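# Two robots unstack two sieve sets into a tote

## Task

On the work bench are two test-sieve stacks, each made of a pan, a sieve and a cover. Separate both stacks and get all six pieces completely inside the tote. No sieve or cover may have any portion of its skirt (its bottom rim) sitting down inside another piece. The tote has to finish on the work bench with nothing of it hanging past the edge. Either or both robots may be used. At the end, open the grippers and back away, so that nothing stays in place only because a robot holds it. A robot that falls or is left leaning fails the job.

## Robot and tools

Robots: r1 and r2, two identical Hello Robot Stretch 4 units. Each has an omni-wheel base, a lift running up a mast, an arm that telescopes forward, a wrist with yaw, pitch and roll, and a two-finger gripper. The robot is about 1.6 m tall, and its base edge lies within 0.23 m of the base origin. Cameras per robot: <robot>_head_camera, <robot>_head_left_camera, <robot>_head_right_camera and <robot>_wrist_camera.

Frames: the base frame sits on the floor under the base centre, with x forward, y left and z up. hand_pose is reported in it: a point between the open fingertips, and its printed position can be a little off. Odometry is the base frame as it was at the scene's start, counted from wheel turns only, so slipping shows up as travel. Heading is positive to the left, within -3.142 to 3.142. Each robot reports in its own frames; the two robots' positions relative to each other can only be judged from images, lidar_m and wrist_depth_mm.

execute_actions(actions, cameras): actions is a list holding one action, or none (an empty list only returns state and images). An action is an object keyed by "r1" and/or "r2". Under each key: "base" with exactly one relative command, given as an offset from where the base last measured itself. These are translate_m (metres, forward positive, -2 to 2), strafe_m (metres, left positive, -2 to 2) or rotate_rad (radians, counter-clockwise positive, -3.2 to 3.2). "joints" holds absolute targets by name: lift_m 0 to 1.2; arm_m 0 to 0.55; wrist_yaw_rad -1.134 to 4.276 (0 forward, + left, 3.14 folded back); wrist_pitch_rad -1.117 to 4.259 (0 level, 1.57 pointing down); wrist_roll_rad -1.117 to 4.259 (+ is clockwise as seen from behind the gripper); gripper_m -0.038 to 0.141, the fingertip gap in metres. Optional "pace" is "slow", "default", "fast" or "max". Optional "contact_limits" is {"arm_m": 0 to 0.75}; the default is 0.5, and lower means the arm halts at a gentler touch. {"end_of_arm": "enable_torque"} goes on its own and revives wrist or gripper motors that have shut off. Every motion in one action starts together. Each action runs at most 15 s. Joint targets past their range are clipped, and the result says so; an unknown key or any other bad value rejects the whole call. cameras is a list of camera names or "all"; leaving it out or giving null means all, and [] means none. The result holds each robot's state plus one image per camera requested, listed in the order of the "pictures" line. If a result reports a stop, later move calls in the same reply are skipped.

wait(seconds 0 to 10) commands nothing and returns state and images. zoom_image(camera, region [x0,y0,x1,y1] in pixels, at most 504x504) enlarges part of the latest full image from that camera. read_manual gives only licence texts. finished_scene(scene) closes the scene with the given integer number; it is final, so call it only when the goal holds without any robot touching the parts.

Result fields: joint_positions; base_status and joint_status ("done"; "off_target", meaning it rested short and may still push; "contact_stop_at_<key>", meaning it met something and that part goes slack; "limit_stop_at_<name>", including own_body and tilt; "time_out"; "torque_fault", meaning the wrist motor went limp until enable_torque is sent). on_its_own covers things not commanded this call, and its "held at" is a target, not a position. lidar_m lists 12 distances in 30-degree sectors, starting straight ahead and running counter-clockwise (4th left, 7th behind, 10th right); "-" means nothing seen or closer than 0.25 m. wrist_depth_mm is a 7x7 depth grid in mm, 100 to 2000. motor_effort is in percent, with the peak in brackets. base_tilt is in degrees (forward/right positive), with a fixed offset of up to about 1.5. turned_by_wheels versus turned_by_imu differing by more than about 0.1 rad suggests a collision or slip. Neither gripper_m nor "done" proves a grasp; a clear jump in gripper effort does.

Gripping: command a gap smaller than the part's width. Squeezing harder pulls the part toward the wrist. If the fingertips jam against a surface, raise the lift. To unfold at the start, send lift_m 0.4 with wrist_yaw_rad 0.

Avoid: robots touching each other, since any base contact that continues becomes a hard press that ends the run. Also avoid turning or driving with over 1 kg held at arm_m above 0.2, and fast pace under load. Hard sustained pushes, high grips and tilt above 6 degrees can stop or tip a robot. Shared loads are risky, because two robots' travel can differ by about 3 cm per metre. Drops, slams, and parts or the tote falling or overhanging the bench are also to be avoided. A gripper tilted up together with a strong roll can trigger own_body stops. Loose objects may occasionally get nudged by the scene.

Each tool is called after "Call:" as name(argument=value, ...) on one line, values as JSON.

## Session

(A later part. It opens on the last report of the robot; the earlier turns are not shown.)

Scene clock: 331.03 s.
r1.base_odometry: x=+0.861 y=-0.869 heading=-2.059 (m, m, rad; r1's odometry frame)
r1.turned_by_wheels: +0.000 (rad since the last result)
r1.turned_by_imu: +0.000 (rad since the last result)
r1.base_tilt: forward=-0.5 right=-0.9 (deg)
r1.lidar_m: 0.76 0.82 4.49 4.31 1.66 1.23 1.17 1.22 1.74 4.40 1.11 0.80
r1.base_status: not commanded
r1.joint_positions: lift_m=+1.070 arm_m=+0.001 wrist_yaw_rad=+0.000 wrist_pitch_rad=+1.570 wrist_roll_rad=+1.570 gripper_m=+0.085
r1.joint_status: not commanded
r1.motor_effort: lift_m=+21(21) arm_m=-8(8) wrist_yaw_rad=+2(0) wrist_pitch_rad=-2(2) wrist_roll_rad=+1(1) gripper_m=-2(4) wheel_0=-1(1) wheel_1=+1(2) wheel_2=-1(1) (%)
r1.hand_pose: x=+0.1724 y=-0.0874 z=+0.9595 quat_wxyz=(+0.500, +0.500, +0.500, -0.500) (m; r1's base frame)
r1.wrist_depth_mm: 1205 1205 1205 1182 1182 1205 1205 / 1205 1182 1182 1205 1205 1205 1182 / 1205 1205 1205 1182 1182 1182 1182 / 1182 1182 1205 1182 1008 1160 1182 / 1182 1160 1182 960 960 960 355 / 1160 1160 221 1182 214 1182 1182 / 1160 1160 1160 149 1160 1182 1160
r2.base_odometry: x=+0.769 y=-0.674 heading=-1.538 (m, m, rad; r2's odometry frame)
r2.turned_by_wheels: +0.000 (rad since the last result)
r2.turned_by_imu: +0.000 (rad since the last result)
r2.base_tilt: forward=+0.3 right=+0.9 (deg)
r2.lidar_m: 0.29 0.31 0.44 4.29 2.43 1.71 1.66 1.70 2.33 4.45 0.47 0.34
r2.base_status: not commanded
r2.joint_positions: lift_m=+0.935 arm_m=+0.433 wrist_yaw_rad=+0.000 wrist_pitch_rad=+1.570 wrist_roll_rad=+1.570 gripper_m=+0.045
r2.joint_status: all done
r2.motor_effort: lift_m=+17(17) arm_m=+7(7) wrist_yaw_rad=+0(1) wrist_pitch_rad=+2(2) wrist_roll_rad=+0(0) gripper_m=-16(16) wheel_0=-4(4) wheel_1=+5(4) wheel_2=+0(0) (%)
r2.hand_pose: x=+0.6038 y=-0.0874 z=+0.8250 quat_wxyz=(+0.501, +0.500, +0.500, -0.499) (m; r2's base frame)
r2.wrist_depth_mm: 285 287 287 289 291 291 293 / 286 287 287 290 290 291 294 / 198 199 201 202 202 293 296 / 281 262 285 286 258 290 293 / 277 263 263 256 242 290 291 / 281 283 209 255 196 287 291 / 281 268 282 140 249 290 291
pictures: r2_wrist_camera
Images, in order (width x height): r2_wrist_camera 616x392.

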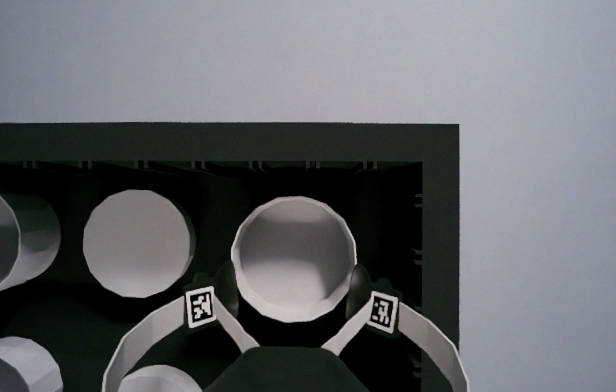

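Call:
execute_actions(actions=[{"r2":{"joints":{"lift_m":0.912},"pace":"slow"}}], cameras=[])

Call:
execute_actions(actions=[{"r2":{"joints":{"gripper_m":0.085},"pace":"slow"}}], cameras=[])

Call:
execute_actions(actions=[{"r2":{"joints":{"lift_m":1.08}}}], cameras=["r2_wrist_camera"])

Call:
execute_actions(actions=[{"r2":{"joints":{"arm_m":0.0},"base":{"translate_m":-0.45}}}], cameras=["r2_head_camera","r1_head_camera"])

Scene clock: 336.87 s.
r1.base_odometry: x=+0.861 y=-0.869 heading=-2.059 (m, m, rad; r1's odometry frame)
r1.turned_by_wheels: +0.000 (rad since the last result)
r1.turned_by_imu: +0.001 (rad since the last result)
r1.base_tilt: forward=-0.6 right=-0.9 (deg)
r1.lidar_m: 0.76 0.81 4.45 4.33 1.65 1.23 1.18 1.23 1.75 4.41 1.08 0.83
r1.base_status: not commanded
r1.joint_positions: lift_m=+1.070 arm_m=+0.001 wrist_yaw_rad=+0.000 wrist_pitch_rad=+1.570 wrist_roll_rad=+1.570 gripper_m=+0.085
r1.joint_status: not commanded
r1.motor_effort: lift_m=+21(21) arm_m=-8(8) wrist_yaw_rad=+3(4) wrist_pitch_rad=-2(2) wrist_roll_rad=+1(1) gripper_m=-3(3) wheel_0=-1(1) wheel_1=+1(1) wheel_2=-1(1) (%)
r1.hand_pose: x=+0.1724 y=-0.0874 z=+0.9595 quat_wxyz=(+0.500, +0.500, +0.500, -0.500) (m; r1's base frame)
r1.wrist_depth_mm: 1182 1205 1182 1205 1205 1229 1205 / 1182 1182 1205 1205 1205 1205 1205 / 1182 1205 1205 1182 1229 1182 1205 / 1182 1160 1182 1160 1025 1205 1205 / 1160 1182 1182 976 960 976 355 / 1160 1182 221 1160 215 1160 1182 / 1160 1160 1160 149 1138 1182 1160
r2.base_odometry: x=+0.769 y=-0.674 heading=-1.538 (m, m, rad; r2's odometry frame)
r2.turned_by_wheels: +0.000 (rad since the last result)
r2.turned_by_imu: +0.001 (rad since the last result)
r2.base_tilt: forward=+0.2 right=+0.7 (deg)
r2.lidar_m: 0.31 0.32 0.44 4.30 2.42 1.74 1.66 1.70 2.33 4.43 0.48 0.34
r2.base_status: not commanded
r2.joint_positions: lift_m=+0.912 arm_m=+0.433 wrist_yaw_rad=+0.000 wrist_pitch_rad=+1.570 wrist_roll_rad=+1.570 gripper_m=+0.045
r2.joint_status: all done
r2.motor_effort: lift_m=+17(16) arm_m=+7(7) wrist_yaw_rad=+1(1) wrist_pitch_rad=+0(0) wrist_roll_rad=+0(0) gripper_m=-15(16) wheel_0=-4(4) wheel_1=+5(5) wheel_2=+0(0) (%)
r2.hand_pose: x=+0.6038 y=-0.0874 z=+0.8020 quat_wxyz=(+0.501, +0.500, +0.500, -0.499) (m; r2's base frame)
r2.wrist_depth_mm: 264 265 266 267 267 270 271 / 263 264 265 268 268 270 270 / 175 177 177 178 179 268 270 / 260 239 262 262 257 268 268 / 251 238 257 256 243 268 268 / 259 238 210 255 190 266 267 / 258 259 260 140 249 267 267
pictures: none
No camera images: the call's "cameras" was empty. Leave "cameras" out to get every camera's image.

Scene clock: 338.70 s.
r1.base_odometry: x=+0.861 y=-0.869 heading=-2.059 (m, m, rad; r1's odometry frame)
r1.turned_by_wheels: +0.000 (rad since the last result)
r1.turned_by_imu: +0.000 (rad since the last result)
r1.base_tilt: forward=-0.6 right=-0.8 (deg)
r1.lidar_m: 0.77 0.82 4.47 4.32 1.64 1.24 1.17 1.22 1.72 4.42 1.12 0.81
r1.base_status: not commanded
r1.joint_positions: lift_m=+1.070 arm_m=+0.001 wrist_yaw_rad=+0.000 wrist_pitch_rad=+1.570 wrist_roll_rad=+1.570 gripper_m=+0.085
r1.joint_status: not commanded
r1.motor_effort: lift_m=+21(21) arm_m=-8(8) wrist_yaw_rad=+2(1) wrist_pitch_rad=+0(2) wrist_roll_rad=+1(1) gripper_m=-3(2) wheel_0=-1(1) wheel_1=+2(1) wheel_2=-1(1) (%)
r1.hand_pose: x=+0.1724 y=-0.0874 z=+0.9595 quat_wxyz=(+0.500, +0.500, +0.500, -0.500) (m; r1's base frame)
r1.wrist_depth_mm: 1205 1205 1205 1205 1229 1205 1205 / 1205 1182 1205 1205 1182 1205 1182 / 1205 1182 1182 1205 1182 1182 1182 / 1160 1160 1182 1182 1008 1205 1182 / 1160 1182 1182 976 976 976 355 / 1182 1160 221 1182 216 1160 1182 / 1160 1160 1160 149 1182 1182 1160
r2.base_odometry: x=+0.769 y=-0.674 heading=-1.538 (m, m, rad; r2's odometry frame)
r2.turned_by_wheels: +0.000 (rad since the last result)
r2.turned_by_imu: +0.001 (rad since the last result)
r2.base_tilt: forward=+0.4 right=+0.9 (deg)
r2.lidar_m: 0.31 0.30 0.45 4.27 2.45 1.73 1.65 1.73 2.29 4.44 0.47 0.32
r2.base_status: not commanded
r2.joint_positions: lift_m=+0.912 arm_m=+0.433 wrist_yaw_rad=+0.000 wrist_pitch_rad=+1.568 wrist_roll_rad=+1.570 gripper_m=+0.085
r2.joint_status: all done
r2.motor_effort: lift_m=+17(17) arm_m=+7(8) wrist_yaw_rad=+2(1) wrist_pitch_rad=+5(5) wrist_roll_rad=+0(0) gripper_m=-2(15) wheel_0=-4(4) wheel_1=+5(4) wheel_2=+0(0) (%)
r2.hand_pose: x=+0.6044 y=-0.0874 z=+0.8020 quat_wxyz=(+0.501, +0.500, +0.500, -0.499) (m; r2's base frame)
r2.wrist_depth_mm: 265 265 267 266 267 270 270 / 264 265 265 267 270 268 268 / 177 177 178 179 179 180 270 / 260 240 263 262 264 181 270 / 256 238 262 260 246 180 270 / 260 260 201 258 196 180 268 / 258 260 260 141 263 179 268
pictures: none
No camera images: the call's "cameras" was empty. Leave "cameras" out to get every camera's image.

Scene clock: 340.47 s.
r1.base_odometry: x=+0.861 y=-0.869 heading=-2.059 (m, m, rad; r1's odometry frame)
r1.turned_by_wheels: +0.000 (rad since the last result)
r1.turned_by_imu: +0.000 (rad since the last result)
r1.base_tilt: forward=-0.6 right=-0.9 (deg)
r1.lidar_m: 0.76 0.81 4.47 4.33 1.65 1.24 1.17 1.22 1.73 4.42 1.13 0.79
r1.base_status: not commanded
r1.joint_positions: lift_m=+1.070 arm_m=+0.001 wrist_yaw_rad=+0.000 wrist_pitch_rad=+1.570 wrist_roll_rad=+1.570 gripper_m=+0.085
r1.joint_status: not commanded
r1.motor_effort: lift_m=+21(21) arm_m=-7(7) wrist_yaw_rad=+3(3) wrist_pitch_rad=-1(1) wrist_roll_rad=+1(1) gripper_m=-3(2) wheel_0=-1(0) wheel_1=+1(1) wheel_2=-1(1) (%)
r1.hand_pose: x=+0.1724 y=-0.0874 z=+0.9595 quat_wxyz=(+0.500, +0.500, +0.500, -0.500) (m; r1's base frame)
r1.wrist_depth_mm: 1182 1205 1205 1205 1229 1205 1229 / 1205 1205 1182 1182 1205 1205 1182 / 1182 1182 1205 1205 1182 1182 1182 / 1160 1182 1182 1182 1008 1182 1182 / 1182 1182 1160 976 976 960 355 / 1160 1160 221 1182 215 1160 1182 / 1160 1160 1160 149 1160 1160 1160
r2.base_odometry: x=+0.769 y=-0.674 heading=-1.538 (m, m, rad; r2's odometry frame)
r2.turned_by_wheels: +0.000 (rad since the last result)
r2.turned_by_imu: +0.001 (rad since the last result)
r2.base_tilt: forward=+0.2 right=+0.9 (deg)
r2.lidar_m: 0.30 0.32 0.42 4.28 2.46 1.73 1.65 1.71 2.31 4.42 0.48 0.32
r2.base_status: not commanded
r2.joint_positions: lift_m=+1.080 arm_m=+0.433 wrist_yaw_rad=+0.000 wrist_pitch_rad=+1.570 wrist_roll_rad=+1.570 gripper_m=+0.085
r2.joint_status: all done
r2.motor_effort: lift_m=+24(26) arm_m=+7(7) wrist_yaw_rad=+1(1) wrist_pitch_rad=+1(6) wrist_roll_rad=+0(0) gripper_m=-1(1) wheel_0=-4(4) wheel_1=+5(5) wheel_2=+0(0) (%)
r2.hand_pose: x=+0.6040 y=-0.0874 z=+0.9695 quat_wxyz=(+0.501, +0.500, +0.500, -0.499) (m; r2's base frame)
r2.wrist_depth_mm: 433 430 433 436 436 433 1205 / 430 430 430 430 436 439 1205 / 427 427 433 433 433 442 1182 / 397 410 413 427 427 436 1182 / 399 424 427 427 433 433 991 / 418 421 201 424 205 436 1182 / 410 418 402 138 366 433 1160
pictures: r2_wrist_camera
Images, in order (width x height): r2_wrist_camera 616x392.

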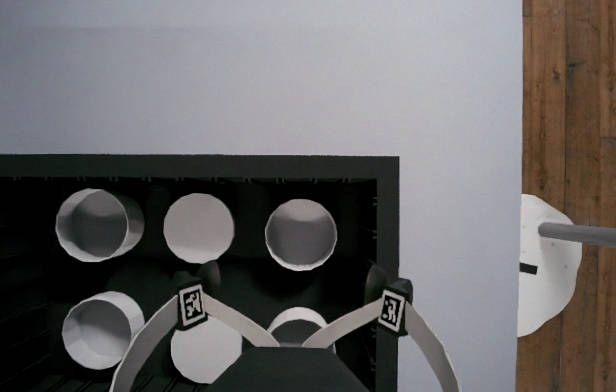

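Scene clock: 343.47 s.
r1.base_odometry: x=+0.861 y=-0.869 heading=-2.059 (m, m, rad; r1's odometry frame)
r1.turned_by_wheels: +0.000 (rad since the last result)
r1.turned_by_imu: +0.001 (rad since the last result)
r1.base_tilt: forward=-0.6 right=-0.9 (deg)
r1.lidar_m: 0.76 0.80 4.47 4.31 1.65 1.24 1.17 1.23 1.71 4.41 1.12 0.82
r1.base_status: not commanded
r1.joint_positions: lift_m=+1.070 arm_m=+0.001 wrist_yaw_rad=+0.000 wrist_pitch_rad=+1.570 wrist_roll_rad=+1.570 gripper_m=+0.085
r1.joint_status: not commanded
r1.motor_effort: lift_m=+21(21) arm_m=-8(8) wrist_yaw_rad=+3(1) wrist_pitch_rad=-1(1) wrist_roll_rad=+0(1) gripper_m=-3(3) wheel_0=-1(1) wheel_1=+1(1) wheel_2=-1(1) (%)
r1.hand_pose: x=+0.1724 y=-0.0874 z=+0.9595 quat_wxyz=(+0.500, +0.500, +0.500, -0.500) (m; r1's base frame)
r1.wrist_depth_mm: 1205 1205 1205 1182 1182 1205 1205 / 1182 1205 1182 1182 1229 1182 1205 / 1205 1205 1182 1160 1182 1229 1182 / 1160 1182 1182 1182 1008 1182 1205 / 1160 1182 1182 976 976 960 355 / 1160 1160 220 1182 215 1160 1182 / 1138 1160 1160 149 1160 1160 1160
r2.base_odometry: x=+0.755 y=-0.224 heading=-1.538 (m, m, rad; r2's odometry frame)
r2.turned_by_wheels: +0.000 (rad since the last result)
r2.turned_by_imu: +0.002 (rad since the last result)
r2.base_tilt: forward=+0.3 right=+0.7 (deg)
r2.lidar_m: 0.75 0.81 4.51 4.29 1.75 1.28 1.20 1.24 1.71 4.31 1.16 0.81
r2.base_status: done
r2.joint_positions: lift_m=+1.080 arm_m=+0.004 wrist_yaw_rad=+0.000 wrist_pitch_rad=+1.570 wrist_roll_rad=+1.570 gripper_m=+0.085
r2.joint_status: all done
joint sent to its limit — the command would take r2.arm_m past its lower limit, so that joint was sent only as far as its limit.
r2.motor_effort: lift_m=+23(24) arm_m=-8(8) wrist_yaw_rad=+2(0) wrist_pitch_rad=+0(1) wrist_roll_rad=+0(0) gripper_m=-3(2) wheel_0=+0(6) wheel_1=-4(9) wheel_2=+0(11) (%)
r2.hand_pose: x=+0.1749 y=-0.0874 z=+0.9695 quat_wxyz=(+0.500, +0.500, +0.500, -0.500) (m; r2's base frame)
r2.wrist_depth_mm: 1182 1182 1182 1182 1182 1182 1205 / 1160 1182 1160 1182 1182 1182 1205 / 1160 1182 1182 1182 1182 1160 1182 / 1160 1160 1160 1160 1182 1205 1229 / 1160 1138 1160 976 991 535 343 / 1160 1160 202 1182 207 1182 1205 / 1160 1160 1182 138 1182 1182 1182
pictures: r1_head_camera, r2_head_camera
Images, in order (width x height): r1_head_camera 420x560, r2_head_camera 420x560.

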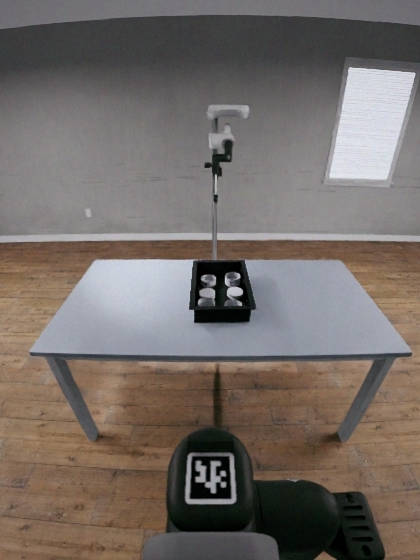

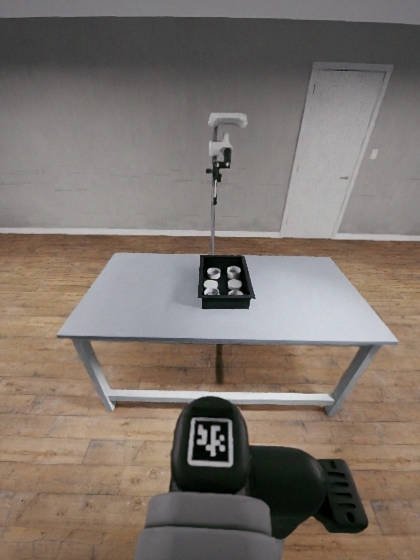

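All six flat inside.

Call:
finished_scene(scene=2)

The scene is finished: the task was done.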